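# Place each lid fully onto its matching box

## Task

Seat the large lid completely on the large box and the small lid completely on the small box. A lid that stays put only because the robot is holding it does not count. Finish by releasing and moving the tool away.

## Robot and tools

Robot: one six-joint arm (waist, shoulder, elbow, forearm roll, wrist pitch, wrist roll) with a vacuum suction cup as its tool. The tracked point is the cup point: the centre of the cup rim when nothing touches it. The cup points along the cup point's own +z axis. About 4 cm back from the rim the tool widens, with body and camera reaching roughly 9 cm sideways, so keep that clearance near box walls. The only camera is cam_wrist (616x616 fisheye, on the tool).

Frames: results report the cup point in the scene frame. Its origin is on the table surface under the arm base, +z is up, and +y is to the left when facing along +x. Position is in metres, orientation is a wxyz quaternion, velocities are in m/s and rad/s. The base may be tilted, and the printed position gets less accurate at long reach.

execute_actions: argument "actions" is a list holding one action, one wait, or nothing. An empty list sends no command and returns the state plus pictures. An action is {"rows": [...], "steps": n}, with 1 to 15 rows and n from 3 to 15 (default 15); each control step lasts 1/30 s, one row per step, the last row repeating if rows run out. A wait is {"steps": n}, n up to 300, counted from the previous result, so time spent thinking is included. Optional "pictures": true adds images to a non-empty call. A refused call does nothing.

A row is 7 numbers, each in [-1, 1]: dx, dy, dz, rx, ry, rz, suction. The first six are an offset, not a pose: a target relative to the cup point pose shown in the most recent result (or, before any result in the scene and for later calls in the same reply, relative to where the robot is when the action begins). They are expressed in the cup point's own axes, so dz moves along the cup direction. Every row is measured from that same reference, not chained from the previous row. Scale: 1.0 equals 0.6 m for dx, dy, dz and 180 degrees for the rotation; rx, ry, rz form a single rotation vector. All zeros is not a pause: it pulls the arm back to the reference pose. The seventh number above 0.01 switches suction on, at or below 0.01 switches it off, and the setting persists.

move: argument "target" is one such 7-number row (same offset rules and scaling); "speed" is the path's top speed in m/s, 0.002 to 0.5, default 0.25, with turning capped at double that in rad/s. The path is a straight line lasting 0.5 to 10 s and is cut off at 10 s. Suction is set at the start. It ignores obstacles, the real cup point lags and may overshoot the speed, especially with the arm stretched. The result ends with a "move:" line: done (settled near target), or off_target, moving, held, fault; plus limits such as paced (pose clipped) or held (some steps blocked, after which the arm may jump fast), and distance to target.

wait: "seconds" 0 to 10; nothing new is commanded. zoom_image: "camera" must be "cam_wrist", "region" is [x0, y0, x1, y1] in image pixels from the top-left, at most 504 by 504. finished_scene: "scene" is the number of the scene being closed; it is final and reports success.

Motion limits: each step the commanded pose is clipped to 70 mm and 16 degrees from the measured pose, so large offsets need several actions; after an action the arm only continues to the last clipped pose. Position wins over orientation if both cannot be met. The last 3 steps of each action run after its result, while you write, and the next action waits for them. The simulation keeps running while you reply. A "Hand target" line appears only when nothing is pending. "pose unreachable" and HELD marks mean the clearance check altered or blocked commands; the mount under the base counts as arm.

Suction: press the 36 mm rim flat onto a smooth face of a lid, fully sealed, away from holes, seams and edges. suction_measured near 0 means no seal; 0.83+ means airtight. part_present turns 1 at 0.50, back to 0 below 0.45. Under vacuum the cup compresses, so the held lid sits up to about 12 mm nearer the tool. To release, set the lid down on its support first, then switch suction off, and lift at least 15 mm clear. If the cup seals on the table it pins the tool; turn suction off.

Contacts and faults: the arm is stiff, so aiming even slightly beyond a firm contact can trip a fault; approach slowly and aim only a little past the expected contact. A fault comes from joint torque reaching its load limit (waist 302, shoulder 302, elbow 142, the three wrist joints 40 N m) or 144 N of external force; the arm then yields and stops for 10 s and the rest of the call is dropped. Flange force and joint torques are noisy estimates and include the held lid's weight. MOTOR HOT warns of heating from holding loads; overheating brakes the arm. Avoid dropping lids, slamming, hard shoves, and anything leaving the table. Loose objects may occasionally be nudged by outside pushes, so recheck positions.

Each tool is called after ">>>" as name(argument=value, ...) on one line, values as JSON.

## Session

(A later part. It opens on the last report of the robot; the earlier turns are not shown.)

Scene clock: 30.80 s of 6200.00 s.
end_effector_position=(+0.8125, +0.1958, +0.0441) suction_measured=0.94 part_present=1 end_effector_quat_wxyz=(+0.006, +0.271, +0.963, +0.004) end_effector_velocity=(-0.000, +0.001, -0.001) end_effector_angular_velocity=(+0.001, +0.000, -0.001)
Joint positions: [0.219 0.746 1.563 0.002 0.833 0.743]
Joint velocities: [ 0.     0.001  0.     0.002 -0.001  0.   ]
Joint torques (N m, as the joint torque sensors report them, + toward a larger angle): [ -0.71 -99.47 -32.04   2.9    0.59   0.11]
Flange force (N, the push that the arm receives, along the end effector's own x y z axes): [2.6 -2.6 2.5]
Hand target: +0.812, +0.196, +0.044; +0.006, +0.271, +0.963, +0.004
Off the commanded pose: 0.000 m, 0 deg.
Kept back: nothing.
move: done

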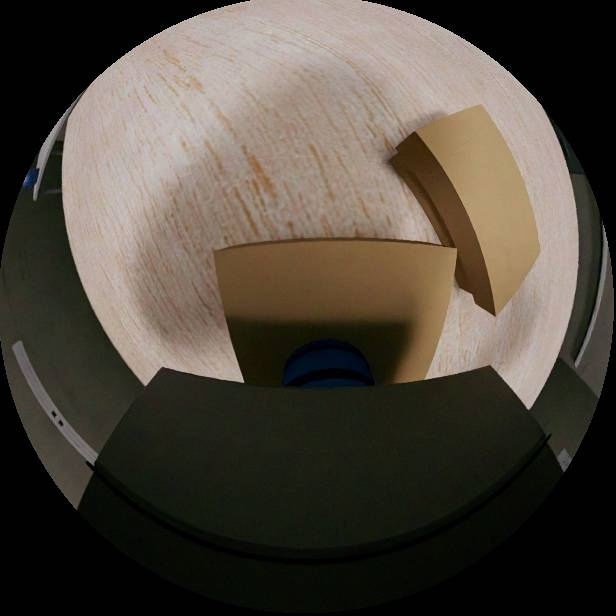

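>>> execute_actions(actions=[{"rows":[[0,0,0,0,0,0,0]],"steps":12}])

>>> move(target=[0.1, 0, -0.25, 0, 0, 0, 0], speed=0.15)

Scene clock: 31.17 s of 6200.00 s.
end_effector_position=(+0.8125, +0.1958, +0.0441) suction_measured=0.00 part_present=0 end_effector_quat_wxyz=(+0.006, +0.271, +0.963, +0.004) end_effector_velocity=(-0.001, +0.002, -0.001) end_effector_angular_velocity=(-0.000, +0.002, +0.003)
Joint positions: [0.219 0.746 1.563 0.002 0.833 0.743]
Joint velocities: [ 0.002  0.001 -0.     0.     0.001 -0.001]
Joint torques (N m, as the joint torque sensors report them, + toward a larger angle): [ -0.39 -92.49 -27.8    2.83   0.36   0.06]
Flange force (N, the push that the arm receives, along the end effector's own x y z axes): [1.3 -0.8 -5.8]
Steps of this call (steps 1 to 2: nothing new was sent; steps 3 to 11: the first 9 steps of this action). Readings (end_effector_position | what the end effector reports):
3: (+0.8125, +0.1958, +0.0441) | suction_measured=0.76 part_present=1
4: (+0.8125, +0.1958, +0.0441) | suction_measured=0.31 part_present=0
6: (+0.8125, +0.1958, +0.0441) | suction_measured=0.01 part_present=0
10: (+0.8125, +0.1958, +0.0441) | suction_measured=0.00 part_present=0
11: the state above

Scene clock: 32.87 s of 6200.00 s.
end_effector_position=(+0.7588, +0.2267, +0.1933) suction_measured=0.00 part_present=0 end_effector_quat_wxyz=(+0.006, +0.271, +0.963, +0.004) end_effector_velocity=(+0.001, +0.001, +0.002) end_effector_angular_velocity=(-0.000, -0.002, +0.000)
Joint positions: [0.27  0.546 1.594 0.002 1.003 0.794]
Joint velocities: [ 0.002 -0.001 -0.003 -0.001  0.002  0.002]
Joint torques (N m, as the joint torque sensors report them, + toward a larger angle): [  0.09 -83.83 -36.07   3.51   0.52   0.15]
Flange force (N, the push that the arm receives, along the end effector's own x y z axes): [4.4 -6.3 -0.3]
Hand target: +0.759, +0.227, +0.193; +0.006, +0.271, +0.963, +0.004
Off your previous action's commanded pose: 0.000 m, 0 deg at its last step (step 3 of this call).
Off the commanded pose: 0.000 m, 0 deg.
Kept back: nothing.
move: done

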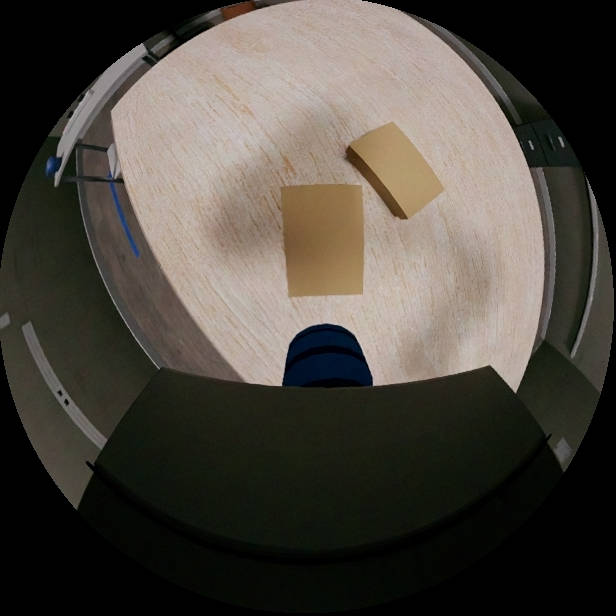

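>>> finished_scene(scene=2)

The scene is finished: the task was done.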